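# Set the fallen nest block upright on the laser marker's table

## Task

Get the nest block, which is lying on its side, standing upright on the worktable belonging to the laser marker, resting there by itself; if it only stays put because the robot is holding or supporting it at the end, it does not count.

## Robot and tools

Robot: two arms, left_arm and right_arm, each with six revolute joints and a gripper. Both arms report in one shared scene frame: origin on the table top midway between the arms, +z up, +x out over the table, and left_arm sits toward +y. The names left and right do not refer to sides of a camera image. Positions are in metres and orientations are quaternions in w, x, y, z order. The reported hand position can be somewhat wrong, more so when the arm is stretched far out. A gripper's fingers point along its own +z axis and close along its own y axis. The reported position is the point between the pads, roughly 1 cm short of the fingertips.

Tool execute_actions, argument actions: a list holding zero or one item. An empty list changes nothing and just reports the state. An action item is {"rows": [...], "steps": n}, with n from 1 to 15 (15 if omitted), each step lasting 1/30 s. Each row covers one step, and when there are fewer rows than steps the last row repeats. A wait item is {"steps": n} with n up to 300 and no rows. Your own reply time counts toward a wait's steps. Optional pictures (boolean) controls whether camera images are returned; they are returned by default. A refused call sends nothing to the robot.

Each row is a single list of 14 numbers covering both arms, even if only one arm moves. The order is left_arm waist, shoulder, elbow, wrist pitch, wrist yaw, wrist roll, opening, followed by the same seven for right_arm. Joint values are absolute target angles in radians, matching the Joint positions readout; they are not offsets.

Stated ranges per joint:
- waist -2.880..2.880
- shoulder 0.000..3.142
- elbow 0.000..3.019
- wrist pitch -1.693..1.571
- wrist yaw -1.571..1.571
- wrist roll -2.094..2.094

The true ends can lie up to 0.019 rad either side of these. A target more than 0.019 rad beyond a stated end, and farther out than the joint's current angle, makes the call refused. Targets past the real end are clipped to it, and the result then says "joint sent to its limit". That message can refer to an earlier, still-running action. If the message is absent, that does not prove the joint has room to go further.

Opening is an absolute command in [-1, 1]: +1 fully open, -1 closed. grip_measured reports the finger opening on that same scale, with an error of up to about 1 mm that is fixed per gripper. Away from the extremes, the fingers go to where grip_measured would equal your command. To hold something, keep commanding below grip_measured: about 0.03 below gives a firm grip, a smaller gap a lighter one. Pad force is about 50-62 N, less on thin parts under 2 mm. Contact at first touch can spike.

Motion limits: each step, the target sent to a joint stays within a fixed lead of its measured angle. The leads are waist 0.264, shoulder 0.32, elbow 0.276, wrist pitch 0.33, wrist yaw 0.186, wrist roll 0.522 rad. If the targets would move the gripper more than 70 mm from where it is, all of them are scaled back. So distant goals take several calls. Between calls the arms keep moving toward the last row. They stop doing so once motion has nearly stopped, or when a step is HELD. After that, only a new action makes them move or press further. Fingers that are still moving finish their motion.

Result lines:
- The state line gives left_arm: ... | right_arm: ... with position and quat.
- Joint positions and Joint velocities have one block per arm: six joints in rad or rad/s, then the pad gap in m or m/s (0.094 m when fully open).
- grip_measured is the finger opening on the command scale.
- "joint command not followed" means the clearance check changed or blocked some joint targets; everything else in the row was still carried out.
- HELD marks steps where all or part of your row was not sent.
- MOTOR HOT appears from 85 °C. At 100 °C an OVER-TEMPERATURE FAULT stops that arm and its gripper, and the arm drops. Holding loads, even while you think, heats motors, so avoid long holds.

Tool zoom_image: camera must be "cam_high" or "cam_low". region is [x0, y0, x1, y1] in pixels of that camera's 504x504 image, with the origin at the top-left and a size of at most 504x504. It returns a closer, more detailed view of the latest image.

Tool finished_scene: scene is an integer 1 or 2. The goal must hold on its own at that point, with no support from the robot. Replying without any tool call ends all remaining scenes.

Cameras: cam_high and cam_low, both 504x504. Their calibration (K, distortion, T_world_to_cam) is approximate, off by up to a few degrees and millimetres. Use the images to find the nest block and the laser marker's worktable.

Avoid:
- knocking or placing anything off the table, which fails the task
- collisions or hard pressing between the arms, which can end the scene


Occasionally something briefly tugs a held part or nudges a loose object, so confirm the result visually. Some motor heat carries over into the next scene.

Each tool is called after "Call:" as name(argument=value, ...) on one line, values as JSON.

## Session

Call:
execute_actions(actions=[])

Call:
zoom_image(camera="cam_high", region=[80, 150, 360, 400])

Scene clock: 0.00 s of 4200.00 s.
left_arm: end_effector_position=(+0.0202, +0.4967, +0.2217) grip_measured=+1.000 end_effector_quat_wxyz=(+0.232, -0.191, +0.943, +0.143) | right_arm: end_effector_position=(+0.5861, -0.7227, +0.2776) grip_measured=+1.000 end_effector_quat_wxyz=(-0.365, -0.448, -0.518, +0.631)
Joint positions: left_arm=[ 1.459  0.475  0.666 -1.369  0.398  1.105  0.094] | right_arm=[-0.663  2.057  1.563  0.697  1.257 -0.526  0.094]
Joint velocities: left_arm=[-0.005 -0.015 -0.007  0.007 -0.081  0.037  0.   ] | right_arm=[-0.005 -0.005 -0.017 -0.002 -0.037 -0.007  0.   ]
Motor temperatures (°C, as the motors report them): left_arm=[25 27 27 25 24 26] | right_arm=[26 25 28 27 25 23]

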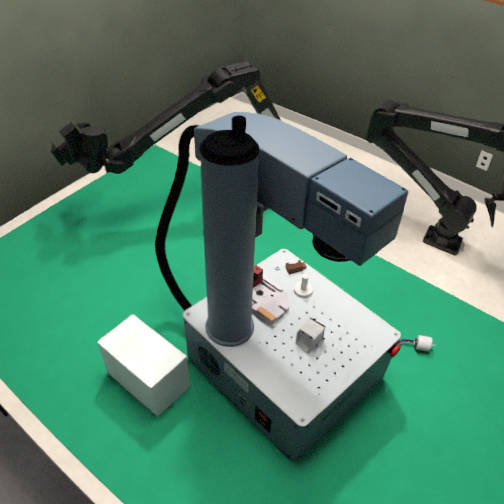

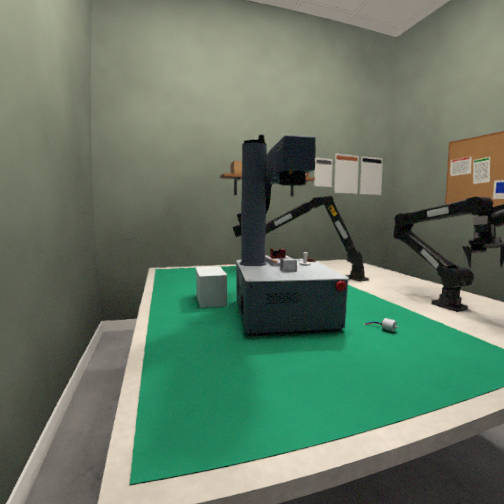

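Region (80, 150, 360, 400) of cam_high's 504x504 image, scaled by 1.800, with more detail than that image has; it fills the top 450 rows of this view, and the rest is white.

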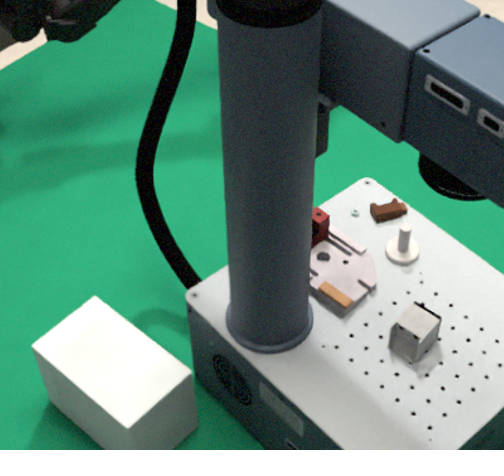

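Call:
execute_actions(actions=[{"rows":[[0.6,1.2,1.5,-1.0,0,0,1,-0.663,2.057,1.563,0.697,1.257,-0.526,1]],"steps":15}], pictures=false)

Call:
execute_actions(actions=[{"steps":40}], pictures=false)

Call:
execute_actions(actions=[{"rows":[[-0.16,1.58,1.72,-0.98,0,0,1,-0.663,2.057,1.563,0.697,1.257,-0.526,1]],"steps":15}], pictures=false)

Call:
execute_actions(actions=[{"steps":45}])

Scene clock: 10.83 s of 4200.00 s.
left_arm: end_effector_position=(+0.1740, +0.6628, +0.2892) grip_measured=+1.000 end_effector_quat_wxyz=(+0.195, -0.267, +0.929, +0.168) | right_arm: end_effector_position=(+0.5861, -0.7227, +0.2776) grip_measured=+1.000 end_effector_quat_wxyz=(-0.365, -0.448, -0.518, +0.631)
Joint positions: left_arm=[ 0.89   1.087  1.1   -1.063  0.012  0.452  0.094] | right_arm=[-0.663  2.057  1.563  0.697  1.257 -0.526  0.094]
Joint velocities: left_arm=[-1.206  0.904  0.808  0.139 -0.081 -1.223  0.   ] | right_arm=[-0.005 -0.015  0.007  0.017 -0.007 -0.037  0.   ]
Motor temperatures (°C, as the motors report them): left_arm=[25 27 29 25 24 26] | right_arm=[26 26 31 27 25 23]
Steps of this call (steps 1 to 90: nothing new was sent; then 7.33 s passed at rest; steps 91 to 105: all 15 steps of this action). Readings (joint positions):
91: left_arm=[1.450 0.483 0.671 -1.355 0.361 1.075] | right_arm=[-0.663 2.057 1.563 0.697 1.257 -0.526]
92: left_arm=[1.420 0.505 0.686 -1.320 0.314 1.031] | right_arm=[-0.663 2.057 1.563 0.697 1.257 -0.526]
94: left_arm=[1.343 0.584 0.737 -1.246 0.227 0.945] | right_arm=[-0.663 2.057 1.563 0.697 1.257 -0.526]
98: left_arm=[1.176 0.775 0.869 -1.141 0.075 0.765] | right_arm=[-0.663 2.057 1.563 0.697 1.257 -0.526]
105: the state above

Scene clock: 12.17 s of 4200.00 s.
left_arm: end_effector_position=(+0.3257, +0.6410, +0.4576) grip_measured=+1.000 end_effector_quat_wxyz=(+0.388, -0.317, +0.853, +0.148) | right_arm: end_effector_position=(+0.5861, -0.7226, +0.2775) grip_measured=+1.000 end_effector_quat_wxyz=(-0.365, -0.448, -0.518, +0.631)
Joint positions: left_arm=[ 0.598  1.184  1.481 -1.012  0.003  0.011  0.094] | right_arm=[-0.663  2.057  1.562  0.697  1.257 -0.526  0.094]
Joint velocities: left_arm=[-0.005 -0.005 -0.002 -0.002  0.007  0.037  0.   ] | right_arm=[-0.005 -0.005 -0.002 -0.012  0.022 -0.037  0.   ]
Motor temperatures (°C, as the motors report them): left_arm=[25 27 30 25 24 26] | right_arm=[26 27 31 27 25 23]
Steps of this call (steps 1 to 40: the robot went on to your last target). Readings (joint positions):
1: left_arm=[0.850 1.114 1.128 -1.058 0.010 0.413] | right_arm=[-0.663 2.057 1.562 0.697 1.257 -0.526]
2: left_arm=[0.810 1.136 1.153 -1.055 0.009 0.379] | right_arm=[-0.663 2.057 1.562 0.697 1.257 -0.526]
4: left_arm=[0.738 1.166 1.204 -1.052 0.009 0.316] | right_arm=[-0.663 2.057 1.562 0.697 1.257 -0.526]
8: left_arm=[0.641 1.189 1.313 -1.047 0.009 0.210] | right_arm=[-0.663 2.057 1.563 0.697 1.257 -0.526]
40: the state above

Scene clock: 12.67 s of 4200.00 s.
left_arm: end_effector_position=(+0.5294, +0.4790, +0.3538) grip_measured=+1.000 end_effector_quat_wxyz=(+0.318, -0.126, +0.939, +0.047) | right_arm: end_effector_position=(+0.5861, -0.7227, +0.2776) grip_measured=+1.000 end_effector_quat_wxyz=(-0.365, -0.448, -0.518, +0.631)
Joint positions: left_arm=[ 0.152  1.51   1.606 -1.012 -0.003  0.011  0.094] | right_arm=[-0.663  2.057  1.563  0.697  1.257 -0.526  0.094]
Joint velocities: left_arm=[-1.167  0.454 -0.007 -0.007  0.022  0.007  0.   ] | right_arm=[-0.005 -0.015 -0.002 -0.012  0.037  0.037  0.   ]
Motor temperatures (°C, as the motors report them): left_arm=[25 27 30 25 24 26] | right_arm=[26 27 31 27 25 23]
Steps of this call (steps 1 to 15: all 15 steps of this action). Readings (joint positions):
1: left_arm=[0.592 1.190 1.486 -1.012 0.000 0.011] | right_arm=[-0.663 2.057 1.563 0.697 1.257 -0.526]
2: left_arm=[0.577 1.205 1.504 -1.012 -0.002 0.011] | right_arm=[-0.663 2.057 1.563 0.697 1.257 -0.526]
4: left_arm=[0.525 1.253 1.548 -1.012 -0.003 0.011] | right_arm=[-0.663 2.057 1.563 0.697 1.257 -0.526]
8: left_arm=[0.402 1.358 1.597 -1.012 -0.003 0.011] | right_arm=[-0.663 2.057 1.563 0.697 1.257 -0.526]
15: the state above

Scene clock: 14.17 s of 4200.00 s.
left_arm: end_effector_position=(+0.5803, +0.2962, +0.3605) grip_measured=+1.000 end_effector_quat_wxyz=(+0.335, +0.019, +0.942, -0.004) | right_arm: end_effector_position=(+0.5861, -0.7227, +0.2776) grip_measured=+1.000 end_effector_quat_wxyz=(-0.365, -0.448, -0.518, +0.631)
Joint positions: left_arm=[-0.156  1.572  1.682 -0.999  0.002  0.01   0.094] | right_arm=[-0.663  2.057  1.563  0.697  1.257 -0.526  0.094]
Joint velocities: left_arm=[ 0.005 -0.015 -0.022  0.002  0.037 -0.037  0.   ] | right_arm=[ 0.005  0.015 -0.007 -0.022  0.051 -0.037  0.   ]
Motor temperatures (°C, as the motors report them): left_arm=[25 27 30 25 24 26] | right_arm=[26 27 31 27 25 23]
Steps of this call (steps 1 to 45: the robot went on to your last target). Readings (joint positions):
1: left_arm=[0.113 1.524 1.606 -1.012 -0.003 0.011] | right_arm=[-0.663 2.057 1.563 0.697 1.257 -0.526]
2: left_arm=[0.073 1.535 1.606 -1.012 -0.003 0.011] | right_arm=[-0.663 2.057 1.563 0.697 1.257 -0.526]
4: left_arm=[-0.006 1.551 1.606 -1.012 -0.003 0.011] | right_arm=[-0.663 2.057 1.562 0.697 1.257 -0.526]
8: left_arm=[-0.151 1.571 1.639 -1.009 -0.000 0.011] | right_arm=[-0.663 2.057 1.563 0.697 1.257 -0.526]
45: the state above
All arms were judged still, so your last target was given up. Only a new action makes them travel on or press farther. Fingers that are still opening or closing keep moving.

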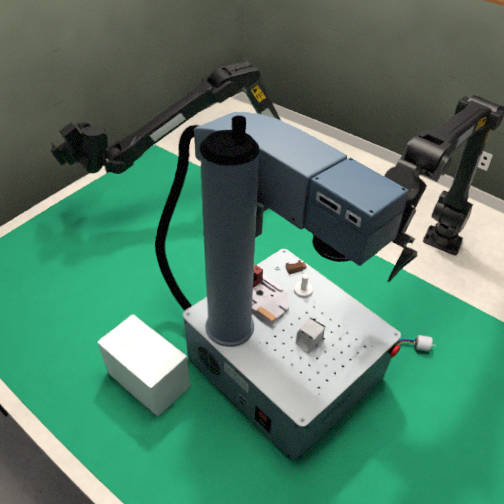

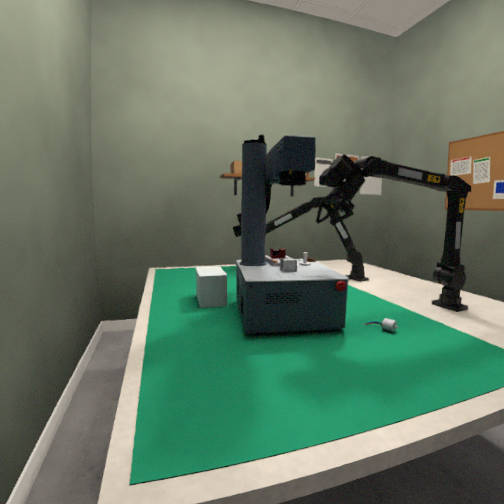

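Call:
execute_actions(actions=[{"rows":[[-0.22,1.98,2.12,-1.1,0,0,1,-0.663,2.057,1.563,0.697,1.257,-0.526,1]],"steps":15}], pictures=false)

Call:
execute_actions(actions=[{"steps":30}])

Scene clock: 18.73 s of 4200.00 s.
left_arm: end_effector_position=(+0.6153, +0.2825, +0.3695) grip_measured=+1.000 end_effector_quat_wxyz=(+0.290, +0.027, +0.956, -0.006) | right_arm: end_effector_position=(+0.5861, -0.7226, +0.2775) grip_measured=+1.000 end_effector_quat_wxyz=(-0.365, -0.448, -0.518, +0.631)
Joint positions: left_arm=[-0.175  1.734  1.948 -1.195 -0.001  0.006  0.094] | right_arm=[-0.663  2.057  1.562  0.697  1.257 -0.526  0.094]
Joint velocities: left_arm=[-0.005  0.015  0.027 -0.051 -0.11  -0.066  0.   ] | right_arm=[-0.024  0.015  0.022  0.002 -0.007  0.007  0.   ]
Motor temperatures (°C, as the motors report them): left_arm=[25 27 31 25 24 26] | right_arm=[26 27 31 27 25 23]
Steps of this call (steps 1 to 90: nothing new was sent; then 1.07 s passed at rest; steps 91 to 105: all 15 steps of this action). Readings (joint positions):
91: left_arm=[-0.157 1.582 1.695 -1.009 0.002 0.010] | right_arm=[-0.663 2.057 1.563 0.697 1.257 -0.526]
92: left_arm=[-0.159 1.605 1.733 -1.028 0.002 0.010] | right_arm=[-0.663 2.057 1.563 0.697 1.257 -0.526]
94: left_arm=[-0.169 1.675 1.826 -1.041 0.002 0.010] | right_arm=[-0.663 2.057 1.563 0.697 1.257 -0.526]
98: left_arm=[-0.175 1.726 1.920 -1.139 0.000 0.007] | right_arm=[-0.663 2.057 1.562 0.697 1.257 -0.526]
105: the state above

Scene clock: 19.73 s of 4200.00 s.
left_arm: end_effector_position=(+0.6145, +0.2825, +0.3696) grip_measured=+1.000 end_effector_quat_wxyz=(+0.287, +0.027, +0.957, -0.006) | right_arm: end_effector_position=(+0.5861, -0.7227, +0.2776) grip_measured=+1.000 end_effector_quat_wxyz=(-0.365, -0.448, -0.518, +0.631)
Joint positions: left_arm=[-0.175  1.736  1.953 -1.205 -0.001  0.006  0.094] | right_arm=[-0.663  2.057  1.563  0.697  1.257 -0.526  0.094]
Joint velocities: left_arm=[-0.015 -0.024 -0.012  0.002  0.051  0.022  0.   ] | right_arm=[-0.005 -0.005  0.002  0.007  0.007 -0.051  0.   ]
Motor temperatures (°C, as the motors report them): left_arm=[25 27 32 25 24 26] | right_arm=[26 27 31 27 25 23]
Steps of this call (steps 1 to 30: the robot went on to your last target). Readings (joint positions):
1: left_arm=[-0.175 1.735 1.949 -1.197 -0.001 0.006] | right_arm=[-0.663 2.057 1.563 0.697 1.257 -0.526]
2: left_arm=[-0.175 1.735 1.950 -1.199 -0.001 0.006] | right_arm=[-0.663 2.057 1.563 0.697 1.257 -0.526]
4: left_arm=[-0.175 1.736 1.951 -1.201 -0.001 0.006] | right_arm=[-0.663 2.057 1.563 0.697 1.257 -0.526]
8: left_arm=[-0.175 1.736 1.952 -1.204 -0.001 0.006] | right_arm=[-0.663 2.057 1.563 0.697 1.257 -0.526]
30: the state above
All arms were judged still, so your last target was given up. Only a new action makes them travel on or press farther. Fingers that are still opening or closing keep moving.

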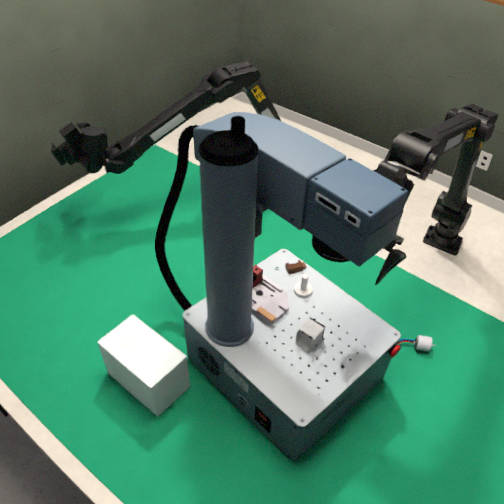

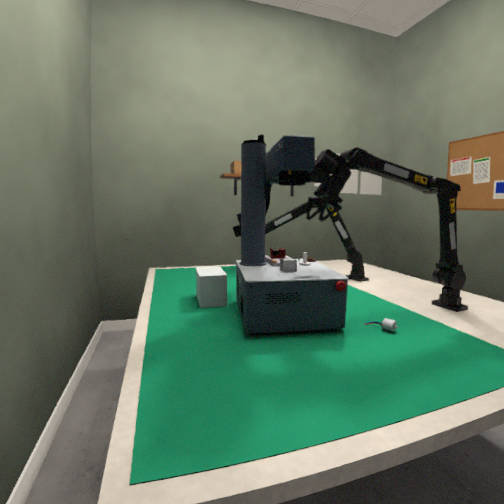

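Call:
execute_actions(actions=[{"rows":[[-0.2,1.85,1.7,-0.85,0,0,1,-0.663,2.057,1.563,0.697,1.257,-0.526,1]],"steps":15}], pictures=false)

Call:
execute_actions(actions=[{"steps":30}])

Scene clock: 25.47 s of 4200.00 s.
left_arm: end_effector_position=(+0.6303, +0.2820, +0.3334) grip_measured=+1.000 end_effector_quat_wxyz=(+0.345, +0.026, +0.938, -0.007) | right_arm: end_effector_position=(+0.5861, -0.7227, +0.2776) grip_measured=+1.000 end_effector_quat_wxyz=(-0.365, -0.448, -0.518, +0.631)
Joint positions: left_arm=[-0.175  1.691  1.75  -0.924 -0.001  0.006  0.094] | right_arm=[-0.663  2.057  1.563  0.697  1.257 -0.526  0.094]
Joint velocities: left_arm=[-0.005 -0.024 -0.066  0.159  0.007 -0.022  0.   ] | right_arm=[ 0.005 -0.024  0.002 -0.007 -0.007 -0.007  0.   ]
Motor temperatures (°C, as the motors report them): left_arm=[25 27 34 26 24 26] | right_arm=[26 27 31 27 25 23]
Steps of this call (steps 1 to 90: nothing new was sent; then 2.23 s passed at rest; steps 91 to 105: all 15 steps of this action). Readings (joint positions):
91: left_arm=[-0.175 1.731 1.938 -1.193 -0.001 0.006] | right_arm=[-0.663 2.057 1.563 0.697 1.257 -0.526]
92: left_arm=[-0.175 1.721 1.910 -1.151 -0.001 0.006] | right_arm=[-0.663 2.057 1.563 0.697 1.257 -0.526]
94: left_arm=[-0.175 1.708 1.863 -1.083 -0.001 0.006] | right_arm=[-0.663 2.057 1.563 0.697 1.257 -0.526]
98: left_arm=[-0.175 1.697 1.796 -0.996 -0.001 0.006] | right_arm=[-0.663 2.057 1.563 0.697 1.257 -0.526]
105: the state above

Scene clock: 26.47 s of 4200.00 s.
left_arm: end_effector_position=(+0.6326, +0.2819, +0.3329) grip_measured=+1.000 end_effector_quat_wxyz=(+0.353, +0.026, +0.935, -0.007) | right_arm: end_effector_position=(+0.5861, -0.7226, +0.2775) grip_measured=+1.000 end_effector_quat_wxyz=(-0.365, -0.448, -0.518, +0.631)
Joint positions: left_arm=[-0.175  1.689  1.739 -0.9   -0.001  0.006  0.094] | right_arm=[-0.663  2.057  1.562  0.697  1.257 -0.526  0.094]
Joint velocities: left_arm=[-0.015  0.005  0.002 -0.012  0.037 -0.066  0.   ] | right_arm=[ 0.005 -0.024  0.007 -0.002 -0.022  0.007  0.   ]
Motor temperatures (°C, as the motors report them): left_arm=[25 27 33 26 24 26] | right_arm=[26 28 31 27 25 23]
Steps of this call (steps 1 to 30: the robot went on to your last target). Readings (joint positions):
1: left_arm=[-0.175 1.691 1.747 -0.919 -0.001 0.006] | right_arm=[-0.663 2.057 1.563 0.697 1.257 -0.526]
2: left_arm=[-0.175 1.690 1.745 -0.915 -0.001 0.006] | right_arm=[-0.663 2.057 1.563 0.697 1.257 -0.526]
4: left_arm=[-0.175 1.690 1.743 -0.909 -0.001 0.006] | right_arm=[-0.663 2.057 1.563 0.697 1.257 -0.526]
8: left_arm=[-0.175 1.689 1.740 -0.904 -0.001 0.006] | right_arm=[-0.663 2.057 1.563 0.697 1.257 -0.526]
30: the state above
All arms were judged still, so your last target was given up. Only a new action makes them travel on or press farther. Fingers that are still opening or closing keep moving.

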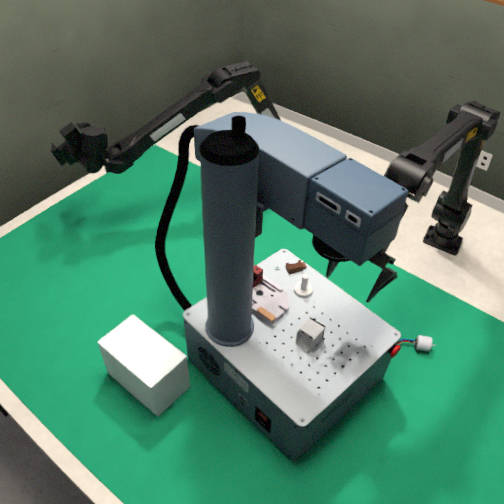

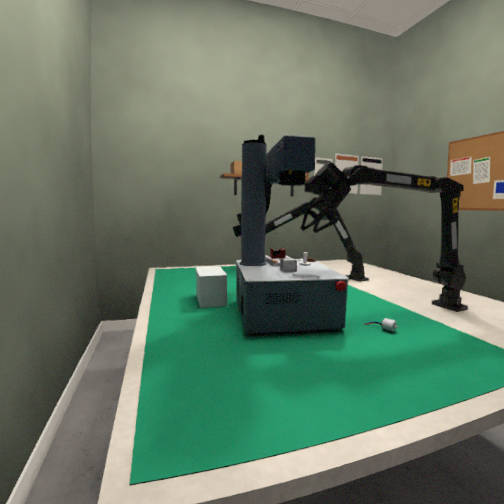

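Call:
execute_actions(actions=[{"rows":[[-0.2,1.45,1.25,-0.5,0,0,1,-0.663,2.057,1.563,0.697,1.257,-0.526,1]],"steps":15}], pictures=false)

Call:
execute_actions(actions=[{"steps":20}], pictures=false)

Call:
execute_actions(actions=[{"rows":[[-0.2,1.8,1.6,-0.65,0,0,1,-0.663,2.057,1.563,0.697,1.257,-0.526,1]],"steps":15}], pictures=false)

Call:
execute_actions(actions=[{"steps":30}])

Scene clock: 32.63 s of 4200.00 s.
left_arm: end_effector_position=(+0.5523, +0.2726, +0.2897) grip_measured=+1.000 end_effector_quat_wxyz=(+0.422, +0.035, +0.906, -0.013) | right_arm: end_effector_position=(+0.5861, -0.7227, +0.2776) grip_measured=+1.000 end_effector_quat_wxyz=(-0.365, -0.448, -0.518, +0.631)
Joint positions: left_arm=[-0.197  1.425  1.249 -0.524 -0.001  0.006  0.094] | right_arm=[-0.663  2.057  1.563  0.697  1.257 -0.526  0.094]
Joint velocities: left_arm=[-0.005  0.005  0.017  0.027 -0.022 -0.037  0.   ] | right_arm=[-0.005 -0.015 -0.002  0.007 -0.037 -0.037  0.   ]
Motor temperatures (°C, as the motors report them): left_arm=[25 27 32 26 24 26] | right_arm=[26 28 31 27 25 23]
Steps of this call (steps 1 to 90: nothing new was sent; then 2.67 s passed at rest; steps 91 to 105: all 15 steps of this action). Readings (joint positions):
91: left_arm=[-0.175 1.666 1.701 -0.841 -0.001 0.006] | right_arm=[-0.663 2.057 1.563 0.697 1.257 -0.526]
92: left_arm=[-0.177 1.622 1.606 -0.721 -0.001 0.006] | right_arm=[-0.663 2.057 1.563 0.697 1.257 -0.526]
94: left_arm=[-0.183 1.519 1.416 -0.586 -0.001 0.006] | right_arm=[-0.663 2.057 1.563 0.697 1.257 -0.526]
98: left_arm=[-0.196 1.420 1.251 -0.552 -0.001 0.006] | right_arm=[-0.663 2.057 1.563 0.697 1.257 -0.526]
105: the state above

Scene clock: 33.30 s of 4200.00 s.
left_arm: end_effector_position=(+0.5523, +0.2726, +0.2898) grip_measured=+1.000 end_effector_quat_wxyz=(+0.422, +0.035, +0.906, -0.013) | right_arm: end_effector_position=(+0.5861, -0.7227, +0.2776) grip_measured=+1.000 end_effector_quat_wxyz=(-0.365, -0.448, -0.518, +0.631)
Joint positions: left_arm=[-0.197  1.425  1.249 -0.524 -0.001  0.006  0.094] | right_arm=[-0.663  2.057  1.563  0.697  1.257 -0.526  0.094]
Joint velocities: left_arm=[-0.005  0.005  0.012 -0.007  0.007  0.081  0.   ] | right_arm=[-0.005 -0.005  0.012 -0.012 -0.051  0.051  0.   ]
Motor temperatures (°C, as the motors report them): left_arm=[25 27 32 26 24 26] | right_arm=[26 28 31 27 25 23]
Steps of this call (steps 1 to 15: the robot went on to your last target; steps 16 to 20: nothing new was sent). Readings (joint positions):
1: left_arm=[-0.197 1.425 1.249 -0.524 -0.001 0.006] | right_arm=[-0.663 2.057 1.563 0.697 1.257 -0.526]
2: left_arm=[-0.197 1.425 1.249 -0.524 -0.001 0.006] | right_arm=[-0.663 2.057 1.563 0.697 1.257 -0.526]
4: left_arm=[-0.197 1.425 1.249 -0.524 -0.001 0.006] | right_arm=[-0.663 2.057 1.563 0.697 1.257 -0.526]
8: left_arm=[-0.197 1.425 1.249 -0.524 -0.001 0.006] | right_arm=[-0.663 2.057 1.563 0.697 1.257 -0.526]
20: the state above
All arms were judged still, so your last target was given up. Only a new action makes them travel on or press farther. Fingers that are still opening or closing keep moving.

Scene clock: 33.80 s of 4200.00 s.
left_arm: end_effector_position=(+0.6611, +0.2646, +0.2013) grip_measured=+1.000 end_effector_quat_wxyz=(+0.340, +0.037, +0.940, -0.011) | right_arm: end_effector_position=(+0.5861, -0.7226, +0.2775) grip_measured=+1.000 end_effector_quat_wxyz=(-0.365, -0.448, -0.518, +0.631)
Joint positions: left_arm=[-0.198  1.814  1.572 -0.634 -0.001  0.006  0.094] | right_arm=[-0.663  2.057  1.562  0.697  1.257 -0.526  0.094]
Joint velocities: left_arm=[ 0.005 -0.122 -0.007 -0.012 -0.037  0.007  0.   ] | right_arm=[-0.015 -0.015 -0.002 -0.022 -0.022  0.007  0.   ]
Motor temperatures (°C, as the motors report them): left_arm=[25 27 32 26 24 26] | right_arm=[26 28 31 27 25 23]
Steps of this call (steps 1 to 15: all 15 steps of this action). Readings (joint positions):
1: left_arm=[-0.197 1.436 1.262 -0.537 -0.001 0.006] | right_arm=[-0.663 2.057 1.563 0.697 1.257 -0.526]
2: left_arm=[-0.197 1.462 1.299 -0.563 -0.001 0.006] | right_arm=[-0.663 2.057 1.563 0.697 1.257 -0.526]
4: left_arm=[-0.197 1.548 1.398 -0.585 -0.001 0.006] | right_arm=[-0.663 2.057 1.563 0.697 1.257 -0.526]
8: left_arm=[-0.197 1.723 1.559 -0.609 -0.001 0.006] | right_arm=[-0.663 2.057 1.563 0.697 1.257 -0.526]
15: the state above

Scene clock: 34.80 s of 4200.00 s.
left_arm: end_effector_position=(+0.6606, +0.2646, +0.2060) grip_measured=+1.000 end_effector_quat_wxyz=(+0.344, +0.037, +0.938, -0.011) | right_arm: end_effector_position=(+0.5861, -0.7226, +0.2775) grip_measured=+1.000 end_effector_quat_wxyz=(-0.365, -0.448, -0.518, +0.631)
Joint positions: left_arm=[-0.198  1.807  1.572 -0.634 -0.001  0.006  0.094] | right_arm=[-0.663  2.057  1.562  0.697  1.257 -0.526  0.094]
Joint velocities: left_arm=[-0.005 -0.015 -0.002 -0.012 -0.037  0.007  0.   ] | right_arm=[-0.005 -0.015 -0.027 -0.032  0.022 -0.007  0.   ]
Motor temperatures (°C, as the motors report them): left_arm=[25 27 32 26 24 26] | right_arm=[26 28 31 27 25 23]
Steps of this call (steps 1 to 15: the robot went on to your last target; steps 16 to 30: nothing new was sent). Readings (joint positions):
1: left_arm=[-0.198 1.811 1.572 -0.634 -0.001 0.006] | right_arm=[-0.663 2.057 1.563 0.697 1.257 -0.526]
2: left_arm=[-0.198 1.809 1.572 -0.634 -0.001 0.006] | right_arm=[-0.663 2.057 1.562 0.697 1.257 -0.526]
4: left_arm=[-0.198 1.807 1.572 -0.634 -0.001 0.006] | right_arm=[-0.663 2.057 1.563 0.697 1.257 -0.526]
8: left_arm=[-0.198 1.807 1.572 -0.634 -0.001 0.006] | right_arm=[-0.663 2.057 1.563 0.697 1.257 -0.526]
30: the state above
All arms were judged still, so your last target was given up. Only a new action makes them travel on or press farther. Fingers that are still opening or closing keep moving.

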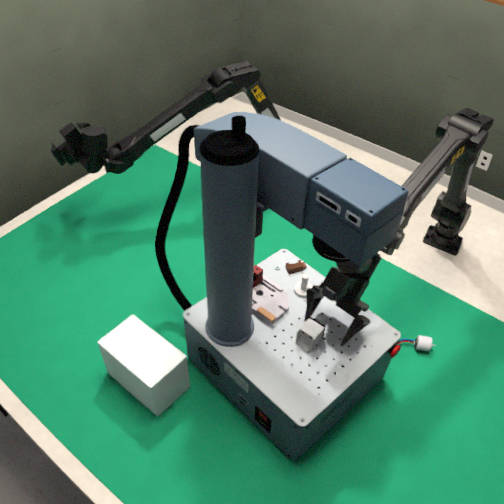

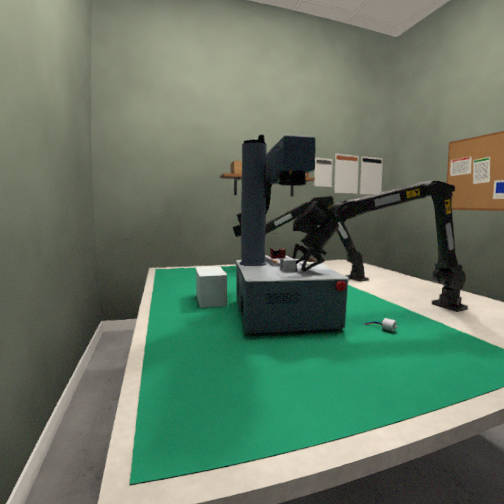

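Call:
zoom_image(camera="cam_high", region=[240, 250, 400, 380])

Region (240, 250, 400, 380) of cam_high's 504x504 image, scaled by 3.150, with more detail than that image has; it fills the top 410 rows of this view, and the rest is white.

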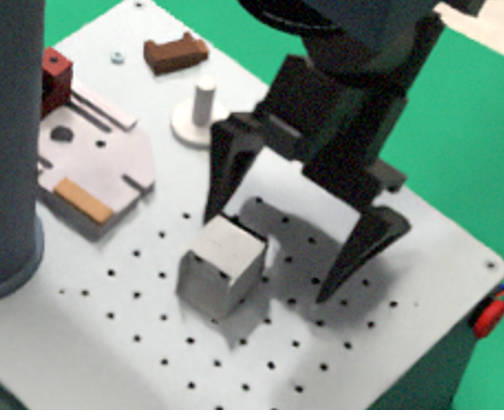

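Call:
execute_actions(actions=[{"rows":[[-0.225,1.9,1.76,-0.78,0,0,1,-0.663,2.057,1.563,0.697,1.257,-0.526,1]],"steps":15}])

Call:
zoom_image(camera="cam_high", region=[240, 250, 400, 380])

Scene clock: 40.83 s of 4200.00 s.
left_arm: end_effector_position=(+0.6792, +0.2444, +0.2243) grip_measured=+1.000 end_effector_quat_wxyz=(+0.326, +0.049, +0.944, -0.014) | right_arm: end_effector_position=(+0.5861, -0.7227, +0.2776) grip_measured=+1.000 end_effector_quat_wxyz=(-0.365, -0.448, -0.518, +0.631)
Joint positions: left_arm=[-0.224  1.867  1.722 -0.76  -0.001  0.006  0.094] | right_arm=[-0.663  2.057  1.563  0.697  1.257 -0.526  0.094]
Joint velocities: left_arm=[ 0.005 -0.005  0.007 -0.007 -0.037  0.081  0.   ] | right_arm=[-0.024 -0.015 -0.012  0.002  0.007  0.007  0.   ]
Motor temperatures (°C, as the motors report them): left_arm=[25 28 32 25 24 26] | right_arm=[26 28 31 27 25 23]
Steps of this call (steps 1 to 90: nothing new was sent; then 2.53 s passed at rest; steps 91 to 105: all 15 steps of this action). Readings (joint positions):
91: left_arm=[-0.199 1.812 1.588 -0.659 -0.001 0.006] | right_arm=[-0.663 2.057 1.562 0.697 1.257 -0.526]
92: left_arm=[-0.200 1.827 1.624 -0.705 -0.001 0.006] | right_arm=[-0.663 2.057 1.563 0.697 1.257 -0.526]
94: left_arm=[-0.205 1.857 1.691 -0.741 -0.001 0.006] | right_arm=[-0.663 2.057 1.563 0.697 1.257 -0.526]
98: left_arm=[-0.218 1.866 1.721 -0.754 -0.001 0.006] | right_arm=[-0.663 2.057 1.563 0.697 1.257 -0.526]
105: the state above

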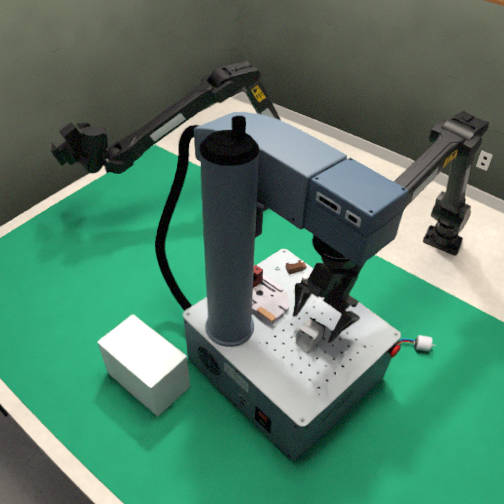

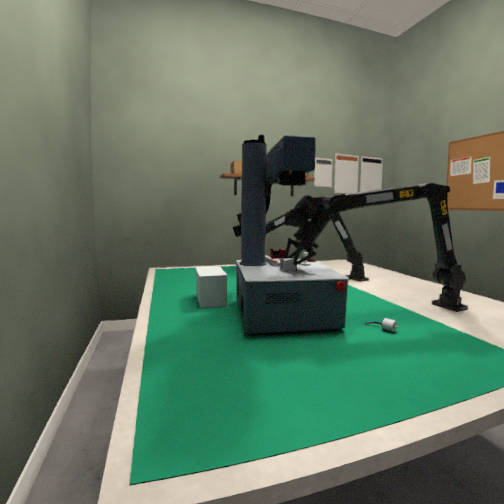

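Region (240, 250, 400, 380) of cam_high's 504x504 image, scaled by 3.150, with more detail than that image has; it fills the top 410 rows of this view, and the rest is white.

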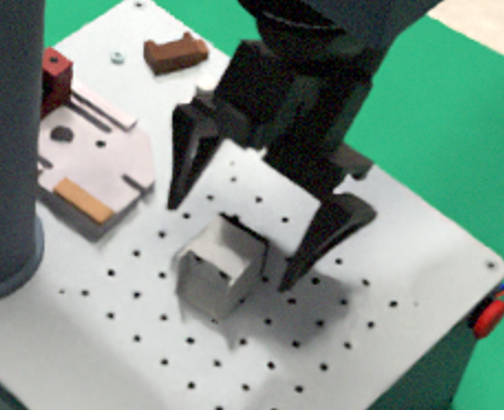

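Call:
execute_actions(actions=[{"rows":[[-0.225,1.97,1.8,-0.75,0,0,1,-0.663,2.057,1.563,0.697,1.257,-0.526,1]],"steps":15}])

Call:
zoom_image(camera="cam_high", region=[240, 250, 400, 380])

Scene clock: 44.40 s of 4200.00 s.
left_arm: end_effector_position=(+0.6958, +0.2421, +0.1991) grip_measured=+1.000 end_effector_quat_wxyz=(+0.315, +0.050, +0.948, -0.013) | right_arm: end_effector_position=(+0.5861, -0.7227, +0.2776) grip_measured=+1.000 end_effector_quat_wxyz=(-0.365, -0.448, -0.518, +0.631)
Joint positions: left_arm=[-0.225  1.934  1.766 -0.76  -0.003  0.008  0.094] | right_arm=[-0.663  2.057  1.563  0.697  1.257 -0.526  0.094]
Joint velocities: left_arm=[ 0.005 -0.005  0.002 -0.007 -0.022 -0.022  0.   ] | right_arm=[-0.005  0.005  0.007  0.002 -0.037  0.007  0.   ]
Motor temperatures (°C, as the motors report them): left_arm=[25 28 33 25 24 26] | right_arm=[26 28 31 27 25 23]
Steps of this call (steps 1 to 15: the robot went on to your last target; steps 16 to 90: nothing new was sent; then 0.07 s passed at rest; steps 91 to 105: all 15 steps of this action). Readings (joint positions):
91: left_arm=[-0.224 1.871 1.725 -0.760 -0.001 0.006] | right_arm=[-0.663 2.057 1.563 0.697 1.257 -0.526]
92: left_arm=[-0.224 1.879 1.737 -0.760 -0.001 0.006] | right_arm=[-0.663 2.057 1.563 0.697 1.257 -0.526]
94: left_arm=[-0.224 1.901 1.759 -0.760 -0.001 0.006] | right_arm=[-0.663 2.057 1.563 0.697 1.257 -0.526]
98: left_arm=[-0.224 1.931 1.763 -0.760 -0.001 0.006] | right_arm=[-0.663 2.057 1.563 0.697 1.257 -0.526]
105: the state above

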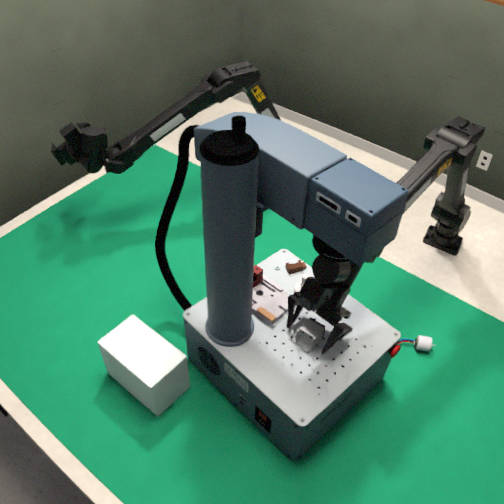

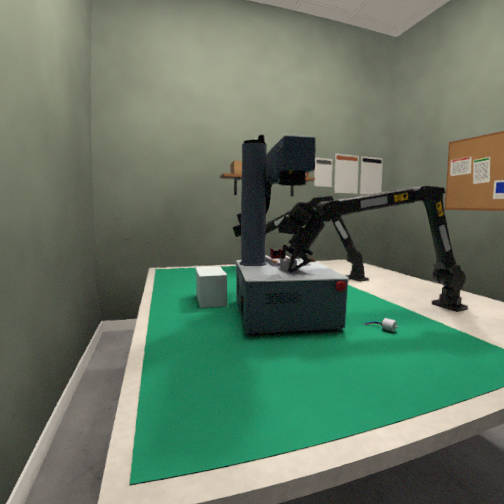

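Region (240, 250, 400, 380) of cam_high's 504x504 image, scaled by 3.150, with more detail than that image has; it fills the top 410 rows of this view, and the rest is white.

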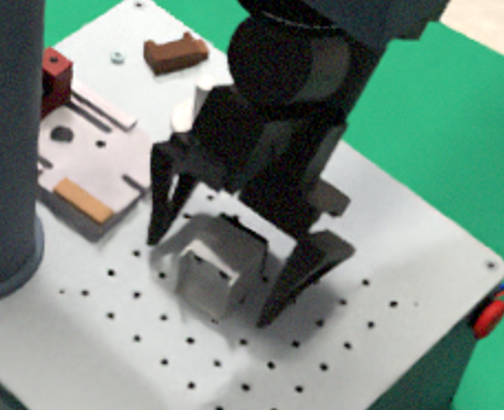

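Good enough; close.

Call:
execute_actions(actions=[{"rows":[[-0.225,1.934,1.766,-0.76,0,0,-1,-0.663,2.057,1.563,0.697,1.257,-0.526,1]],"steps":15}], pictures=false)

Scene clock: 47.20 s of 4200.00 s.
left_arm: end_effector_position=(+0.6958, +0.2419, +0.1991) grip_measured=-0.159 end_effector_quat_wxyz=(+0.315, +0.050, +0.948, -0.014) | right_arm: end_effector_position=(+0.5861, -0.7226, +0.2775) grip_measured=+1.000 end_effector_quat_wxyz=(-0.365, -0.448, -0.518, +0.631)
Joint positions: left_arm=[-0.225  1.934  1.766 -0.76  -0.002  0.008  0.04 ] | right_arm=[-0.663  2.057  1.562  0.697  1.257 -0.526  0.094]
Joint velocities: left_arm=[-0.005 -0.024 -0.007 -0.002  0.051 -0.037 -0.   ] | right_arm=[-0.005 -0.015 -0.002 -0.007  0.022  0.007  0.   ]
Motor temperatures (°C, as the motors report them): left_arm=[25 28 33 25 24 26] | right_arm=[26 28 31 27 25 23]
Steps of this call (steps 1 to 15: the robot went on to your last target; steps 16 to 69: nothing new was sent; steps 70 to 84: all 15 steps of this action). Readings (joint positions):
70: left_arm=[-0.225 1.934 1.766 -0.760 -0.003 0.008] | right_arm=[-0.663 2.057 1.563 0.697 1.257 -0.526]
71: left_arm=[-0.225 1.934 1.766 -0.760 -0.003 0.008] | right_arm=[-0.663 2.057 1.563 0.697 1.257 -0.526]
73: left_arm=[-0.225 1.934 1.766 -0.760 -0.004 0.008] | right_arm=[-0.663 2.057 1.563 0.697 1.257 -0.526]
77: left_arm=[-0.225 1.934 1.766 -0.760 -0.002 0.008] | right_arm=[-0.663 2.057 1.563 0.697 1.257 -0.526]
84: the state above

Call:
execute_actions(actions=[{"rows":[[-0.225,1.6,1.35,-0.6,0,0,-0.19,-0.663,2.057,1.563,0.697,1.257,-0.526,1]],"steps":15}], pictures=false)

Call:
execute_actions(actions=[{"rows":[[-0.225,1.7,1.3,0.5,0,0,-0.19,-0.663,2.057,1.563,0.697,1.257,-0.526,1]],"steps":15}], pictures=false)

Call:
execute_actions(actions=[{"steps":30}])

Scene clock: 52.63 s of 4200.00 s.
left_arm: end_effector_position=(+0.5762, +0.2538, +0.2319) grip_measured=-0.159 end_effector_quat_wxyz=(+0.347, +0.050, +0.937, -0.015) | right_arm: end_effector_position=(+0.5861, -0.7227, +0.2776) grip_measured=+1.000 end_effector_quat_wxyz=(-0.365, -0.448, -0.518, +0.631)
Joint positions: left_arm=[-0.225  1.578  1.34  -0.624 -0.002  0.008  0.04 ] | right_arm=[-0.663  2.057  1.563  0.697  1.257 -0.526  0.094]
Joint velocities: left_arm=[-0.015  0.044  0.007 -0.022 -0.007  0.095  0.001] | right_arm=[ 0.005 -0.005 -0.002  0.002  0.022  0.022  0.   ]
Motor temperatures (°C, as the motors report them): left_arm=[25 29 32 25 24 26] | right_arm=[26 28 31 27 25 23]
Steps of this call (steps 1 to 15: the robot went on to your last target; steps 16 to 90: nothing new was sent; then 1.93 s passed at rest; steps 91 to 105: all 15 steps of this action). Readings (joint positions):
91: left_arm=[-0.225 1.922 1.745 -0.741 -0.002 0.008] | right_arm=[-0.663 2.057 1.563 0.697 1.257 -0.526]
92: left_arm=[-0.225 1.891 1.695 -0.701 -0.002 0.008] | right_arm=[-0.663 2.057 1.563 0.697 1.257 -0.526]
94: left_arm=[-0.225 1.802 1.565 -0.665 -0.002 0.008] | right_arm=[-0.663 2.057 1.563 0.697 1.257 -0.526]
98: left_arm=[-0.225 1.617 1.349 -0.642 -0.002 0.008] | right_arm=[-0.663 2.057 1.563 0.697 1.257 -0.526]
105: the state above

Scene clock: 53.13 s of 4200.00 s.
left_arm: end_effector_position=(+0.6876, +0.2428, +0.3485) grip_measured=-0.159 end_effector_quat_wxyz=(+0.719, +0.037, +0.693, -0.032) | right_arm: end_effector_position=(+0.5861, -0.7227, +0.2776) grip_measured=+1.000 end_effector_quat_wxyz=(-0.365, -0.448, -0.518, +0.631)
Joint positions: left_arm=[-0.225  1.709  1.286  0.459 -0.002  0.008  0.04 ] | right_arm=[-0.663  2.057  1.563  0.697  1.257 -0.526  0.094]
Joint velocities: left_arm=[ 0.015 -0.103 -0.017  0.237 -0.037  0.022 -0.   ] | right_arm=[-0.005 -0.015 -0.007  0.012 -0.037  0.037  0.   ]
Motor temperatures (°C, as the motors report them): left_arm=[25 29 32 25 24 26] | right_arm=[26 28 31 27 25 23]
Steps of this call (steps 1 to 15: all 15 steps of this action). Readings (joint positions):
1: left_arm=[-0.225 1.584 1.331 -0.580 -0.002 0.008] | right_arm=[-0.663 2.057 1.563 0.697 1.257 -0.526]
2: left_arm=[-0.225 1.593 1.320 -0.480 -0.002 0.008] | right_arm=[-0.663 2.057 1.563 0.697 1.257 -0.526]
4: left_arm=[-0.225 1.634 1.311 -0.284 -0.002 0.008] | right_arm=[-0.663 2.057 1.563 0.697 1.257 -0.526]
8: left_arm=[-0.225 1.708 1.295 0.097 -0.002 0.008] | right_arm=[-0.663 2.057 1.563 0.697 1.257 -0.526]
15: the state above

Scene clock: 54.13 s of 4200.00 s.
left_arm: end_effector_position=(+0.6867, +0.2428, +0.3535) grip_measured=-0.159 end_effector_quat_wxyz=(+0.724, +0.036, +0.688, -0.032) | right_arm: end_effector_position=(+0.5861, -0.7227, +0.2776) grip_measured=+1.000 end_effector_quat_wxyz=(-0.365, -0.448, -0.518, +0.631)
Joint positions: left_arm=[-0.225  1.705  1.286  0.469 -0.002  0.008  0.04 ] | right_arm=[-0.663  2.057  1.563  0.697  1.257 -0.526  0.094]
Joint velocities: left_arm=[-0.015 -0.015  0.002 -0.002  0.051  0.007  0.   ] | right_arm=[-0.015  0.005 -0.002 -0.007 -0.022  0.007  0.   ]
Motor temperatures (°C, as the motors report them): left_arm=[25 29 32 25 24 26] | right_arm=[26 28 31 27 25 23]
Steps of this call (steps 1 to 15: the robot went on to your last target; steps 16 to 30: nothing new was sent). Readings (joint positions):
1: left_arm=[-0.225 1.706 1.286 0.465 -0.002 0.008] | right_arm=[-0.663 2.057 1.563 0.697 1.257 -0.526]
2: left_arm=[-0.225 1.705 1.286 0.468 -0.002 0.008] | right_arm=[-0.663 2.057 1.563 0.697 1.257 -0.526]
4: left_arm=[-0.225 1.705 1.286 0.469 -0.002 0.008] | right_arm=[-0.663 2.057 1.563 0.697 1.257 -0.526]
8: left_arm=[-0.225 1.705 1.286 0.469 -0.002 0.008] | right_arm=[-0.663 2.057 1.563 0.697 1.257 -0.526]
30: the state above
All arms were judged still, so your last target was given up. Only a new action makes them travel on or press farther. Fingers that are still opening or closing keep moving.

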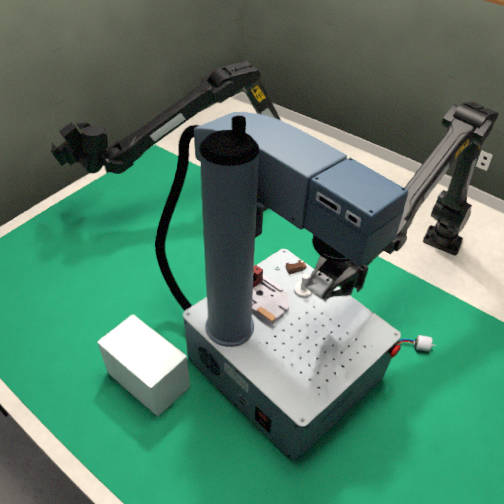

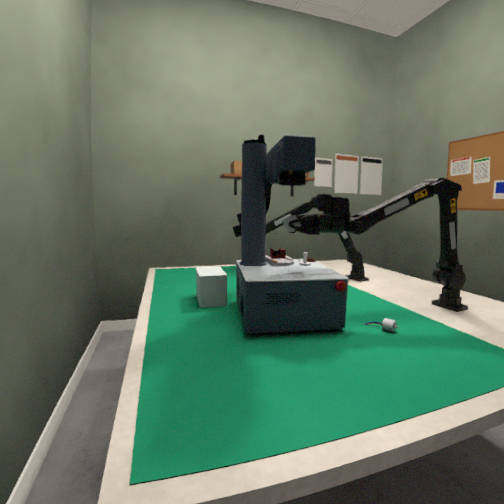

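Lower ~0.12 with pitch compensation (slightly more up).

Call:
execute_actions(actions=[{"rows":[[-0.225,1.97,1.3,0.82,0,0,-0.19,-0.663,2.057,1.563,0.697,1.257,-0.526,1]],"steps":15}], pictures=false)

Call:
execute_actions(actions=[{"steps":30}])

Scene clock: 58.23 s of 4200.00 s.
left_arm: end_effector_position=(+0.7264, +0.2389, +0.2313) grip_measured=-0.159 end_effector_quat_wxyz=(+0.739, +0.035, +0.672, -0.033) | right_arm: end_effector_position=(+0.5861, -0.7226, +0.2775) grip_measured=+1.000 end_effector_quat_wxyz=(-0.365, -0.448, -0.518, +0.631)
Joint positions: left_arm=[-0.225  1.979  1.291  0.783 -0.002  0.008  0.04 ] | right_arm=[-0.663  2.057  1.562  0.697  1.257 -0.526  0.094]
Joint velocities: left_arm=[ 0.005  0.015 -0.012  0.012 -0.066 -0.007 -0.   ] | right_arm=[-0.015  0.015 -0.007  0.002  0.022  0.037  0.   ]
Motor temperatures (°C, as the motors report them): left_arm=[25 29 32 26 24 26] | right_arm=[26 29 31 27 25 23]
Steps of this call (steps 1 to 90: nothing new was sent; then 0.60 s passed at rest; steps 91 to 105: all 15 steps of this action). Readings (joint positions):
91: left_arm=[-0.225 1.714 1.286 0.493 -0.002 0.008] | right_arm=[-0.663 2.057 1.563 0.697 1.257 -0.526]
92: left_arm=[-0.225 1.731 1.289 0.556 -0.002 0.008] | right_arm=[-0.663 2.057 1.563 0.697 1.257 -0.526]
94: left_arm=[-0.225 1.779 1.290 0.658 -0.002 0.008] | right_arm=[-0.663 2.057 1.563 0.697 1.257 -0.526]
98: left_arm=[-0.225 1.899 1.290 0.762 -0.002 0.008] | right_arm=[-0.663 2.057 1.563 0.697 1.257 -0.526]
105: the state above

Scene clock: 59.23 s of 4200.00 s.
left_arm: end_effector_position=(+0.7263, +0.2389, +0.2315) grip_measured=-0.159 end_effector_quat_wxyz=(+0.739, +0.035, +0.672, -0.033) | right_arm: end_effector_position=(+0.5861, -0.7227, +0.2776) grip_measured=+1.000 end_effector_quat_wxyz=(-0.365, -0.448, -0.518, +0.631)
Joint positions: left_arm=[-0.225  1.979  1.291  0.783 -0.002  0.008  0.04 ] | right_arm=[-0.663  2.057  1.563  0.697  1.257 -0.526  0.094]
Joint velocities: left_arm=[-0.005 -0.015  0.007 -0.007  0.022  0.007 -0.   ] | right_arm=[-0.015 -0.005 -0.002 -0.022  0.007 -0.007  0.   ]
Motor temperatures (°C, as the motors report them): left_arm=[25 29 32 26 24 26] | right_arm=[26 29 31 27 25 23]
Steps of this call (steps 1 to 15: the robot went on to your last target; steps 16 to 30: nothing new was sent). Readings (joint positions):
1: left_arm=[-0.225 1.979 1.291 0.783 -0.002 0.008] | right_arm=[-0.663 2.057 1.563 0.697 1.257 -0.526]
2: left_arm=[-0.225 1.979 1.291 0.783 -0.002 0.008] | right_arm=[-0.663 2.057 1.563 0.697 1.257 -0.526]
4: left_arm=[-0.225 1.979 1.291 0.783 -0.002 0.008] | right_arm=[-0.663 2.057 1.563 0.697 1.257 -0.526]
8: left_arm=[-0.225 1.979 1.291 0.783 -0.002 0.008] | right_arm=[-0.663 2.057 1.563 0.697 1.257 -0.526]
30: the state above
All arms were judged still, so your last target was given up. Only a new action makes them travel on or press farther. Fingers that are still opening or closing keep moving.

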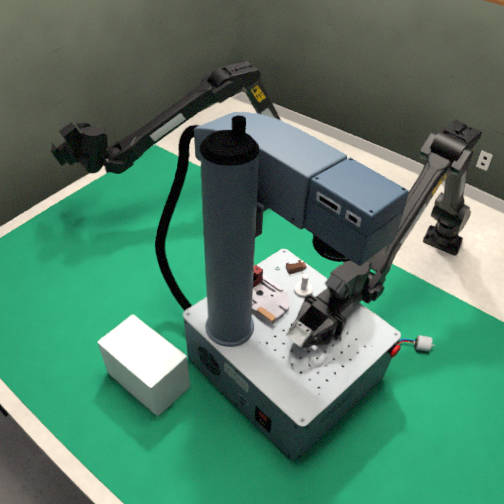

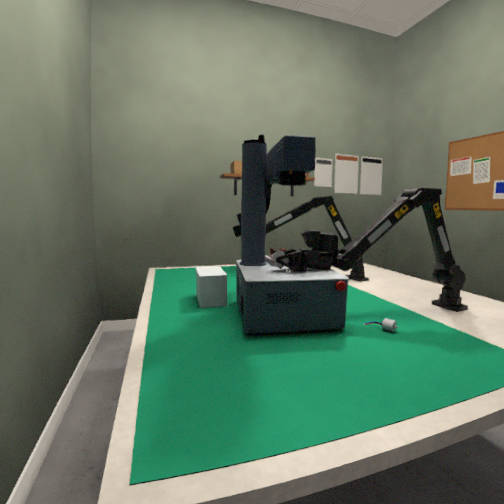

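Call:
execute_actions(actions=[{"rows":[[-0.225,1.979,1.291,0.783,0,0,1,-0.663,2.057,1.563,0.697,1.257,-0.526,1]],"steps":15}], pictures=false)

Call:
execute_actions(actions=[{"rows":[[-0.225,1.5,1.0,0.3,0,0,1,-0.663,2.057,1.563,0.697,1.257,-0.526,1]],"steps":15}], pictures=false)

Call:
execute_actions(actions=[{"steps":30}], pictures=false)

Call:
execute_actions(actions=[])

Call:
zoom_image(camera="cam_high", region=[220, 240, 400, 400])

Scene clock: 68.23 s of 4200.00 s.
left_arm: end_effector_position=(+0.7263, +0.2389, +0.2315) grip_measured=+1.000 end_effector_quat_wxyz=(+0.739, +0.035, +0.672, -0.033) | right_arm: end_effector_position=(+0.5861, -0.7227, +0.2776) grip_measured=+1.000 end_effector_quat_wxyz=(-0.365, -0.448, -0.518, +0.631)
Joint positions: left_arm=[-0.225  1.979  1.291  0.783 -0.002  0.008  0.094] | right_arm=[-0.663  2.057  1.563  0.697  1.257 -0.526  0.094]
Joint velocities: left_arm=[ 0.005  0.005 -0.002 -0.002 -0.022  0.022  0.   ] | right_arm=[-0.005 -0.005  0.012  0.002 -0.066  0.007  0.   ]
Motor temperatures (°C, as the motors report them): left_arm=[25 29 32 26 24 26] | right_arm=[26 29 32 27 25 23]
Steps of this call (steps 1 to 90: nothing new was sent; then 5.50 s passed at rest; steps 91 to 105: all 15 steps of this action). Readings (joint positions):
91: left_arm=[-0.225 1.979 1.291 0.783 -0.002 0.008] | right_arm=[-0.663 2.057 1.563 0.697 1.257 -0.526]
92: left_arm=[-0.225 1.979 1.291 0.783 -0.002 0.008] | right_arm=[-0.663 2.057 1.563 0.697 1.257 -0.526]
94: left_arm=[-0.225 1.979 1.291 0.783 -0.002 0.008] | right_arm=[-0.663 2.057 1.563 0.697 1.257 -0.526]
98: left_arm=[-0.225 1.979 1.291 0.783 -0.002 0.008] | right_arm=[-0.663 2.057 1.562 0.697 1.257 -0.526]
105: the state above

Scene clock: 68.73 s of 4200.00 s.
left_arm: end_effector_position=(+0.5831, +0.2528, +0.3320) grip_measured=+1.000 end_effector_quat_wxyz=(+0.671, +0.041, +0.739, -0.030) | right_arm: end_effector_position=(+0.5861, -0.7227, +0.2776) grip_measured=+1.000 end_effector_quat_wxyz=(-0.365, -0.448, -0.518, +0.631)
Joint positions: left_arm=[-0.225  1.436  1.007  0.333  0.001  0.011  0.094] | right_arm=[-0.663  2.057  1.563  0.697  1.257 -0.526  0.094]
Joint velocities: left_arm=[-0.005  0.161  0.012 -0.144  0.022  0.007  0.   ] | right_arm=[-0.015 -0.005 -0.012  0.012 -0.007  0.007  0.   ]
Motor temperatures (°C, as the motors report them): left_arm=[25 29 32 26 24 26] | right_arm=[26 29 32 27 25 23]
Steps of this call (steps 1 to 15: all 15 steps of this action). Readings (joint positions):
1: left_arm=[-0.225 1.965 1.272 0.752 -0.002 0.008] | right_arm=[-0.663 2.057 1.563 0.697 1.257 -0.526]
2: left_arm=[-0.225 1.920 1.230 0.694 0.001 0.015] | right_arm=[-0.663 2.057 1.563 0.697 1.257 -0.526]
4: left_arm=[-0.225 1.793 1.121 0.557 0.001 0.015] | right_arm=[-0.663 2.057 1.563 0.697 1.257 -0.526]
8: left_arm=[-0.225 1.558 1.011 0.362 0.001 0.013] | right_arm=[-0.663 2.057 1.563 0.697 1.257 -0.526]
15: the state above

Scene clock: 69.73 s of 4200.00 s.
left_arm: end_effector_position=(+0.5912, +0.2519, +0.2998) grip_measured=+1.000 end_effector_quat_wxyz=(+0.648, +0.042, +0.760, -0.029) | right_arm: end_effector_position=(+0.5861, -0.7227, +0.2776) grip_measured=+1.000 end_effector_quat_wxyz=(-0.365, -0.448, -0.518, +0.631)
Joint positions: left_arm=[-0.225  1.483  1.007  0.318  0.001  0.01   0.094] | right_arm=[-0.663  2.057  1.563  0.697  1.257 -0.526  0.094]
Joint velocities: left_arm=[-0.005 -0.005  0.002 -0.007 -0.051 -0.022  0.   ] | right_arm=[-0.005  0.015  0.002 -0.007  0.022 -0.051  0.   ]
Motor temperatures (°C, as the motors report them): left_arm=[25 29 32 26 24 26] | right_arm=[26 29 32 27 25 23]
Steps of this call (steps 1 to 30: the robot went on to your last target). Readings (joint positions):
1: left_arm=[-0.225 1.443 1.007 0.329 0.001 0.011] | right_arm=[-0.663 2.057 1.562 0.697 1.257 -0.526]
2: left_arm=[-0.225 1.452 1.007 0.327 0.001 0.011] | right_arm=[-0.663 2.057 1.563 0.697 1.257 -0.526]
4: left_arm=[-0.225 1.468 1.007 0.322 0.001 0.011] | right_arm=[-0.663 2.057 1.563 0.697 1.257 -0.526]
8: left_arm=[-0.225 1.483 1.007 0.318 0.001 0.010] | right_arm=[-0.663 2.057 1.563 0.697 1.257 -0.526]
30: the state above
All arms were judged still, so your last target was given up. Only a new action makes them travel on or press farther. Fingers that are still opening or closing keep moving.

Scene clock: 69.73 s of 4200.00 s.
left_arm: end_effector_position=(+0.5912, +0.2519, +0.2998) grip_measured=+1.000 end_effector_quat_wxyz=(+0.648, +0.042, +0.760, -0.029) | right_arm: end_effector_position=(+0.5861, -0.7227, +0.2776) grip_measured=+1.000 end_effector_quat_wxyz=(-0.365, -0.448, -0.518, +0.631)
Joint positions: left_arm=[-0.225  1.483  1.007  0.318  0.001  0.01   0.094] | right_arm=[-0.663  2.057  1.563  0.697  1.257 -0.526  0.094]
Joint velocities: left_arm=[-0.005 -0.005  0.002 -0.007 -0.051 -0.022  0.   ] | right_arm=[-0.005  0.015  0.002 -0.007  0.022 -0.051  0.   ]
Motor temperatures (°C, as the motors report them): left_arm=[25 29 32 26 24 26] | right_arm=[26 29 32 27 25 23]

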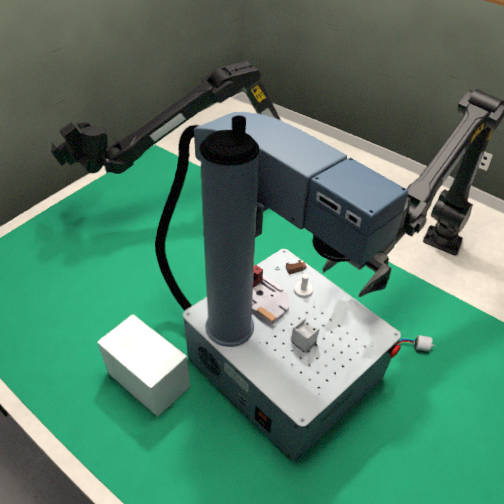

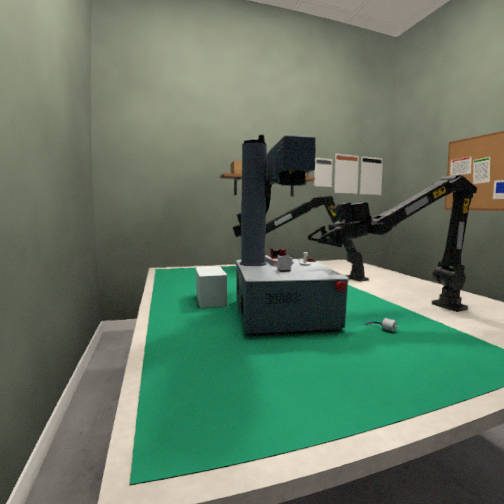

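Region (220, 240, 400, 400) of cam_high's 504x504 image, scaled by 2.800, with more detail than that image has.

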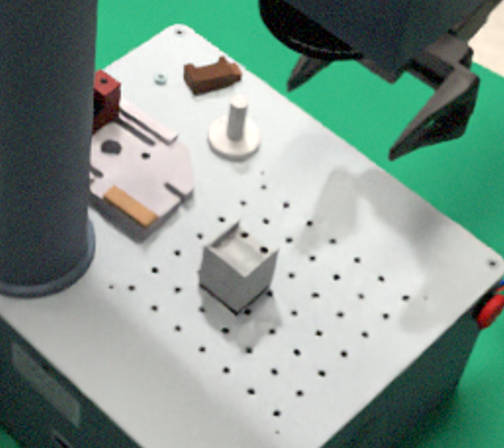

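Call:
finished_scene(scene=2)

The scene is finished: the task was done.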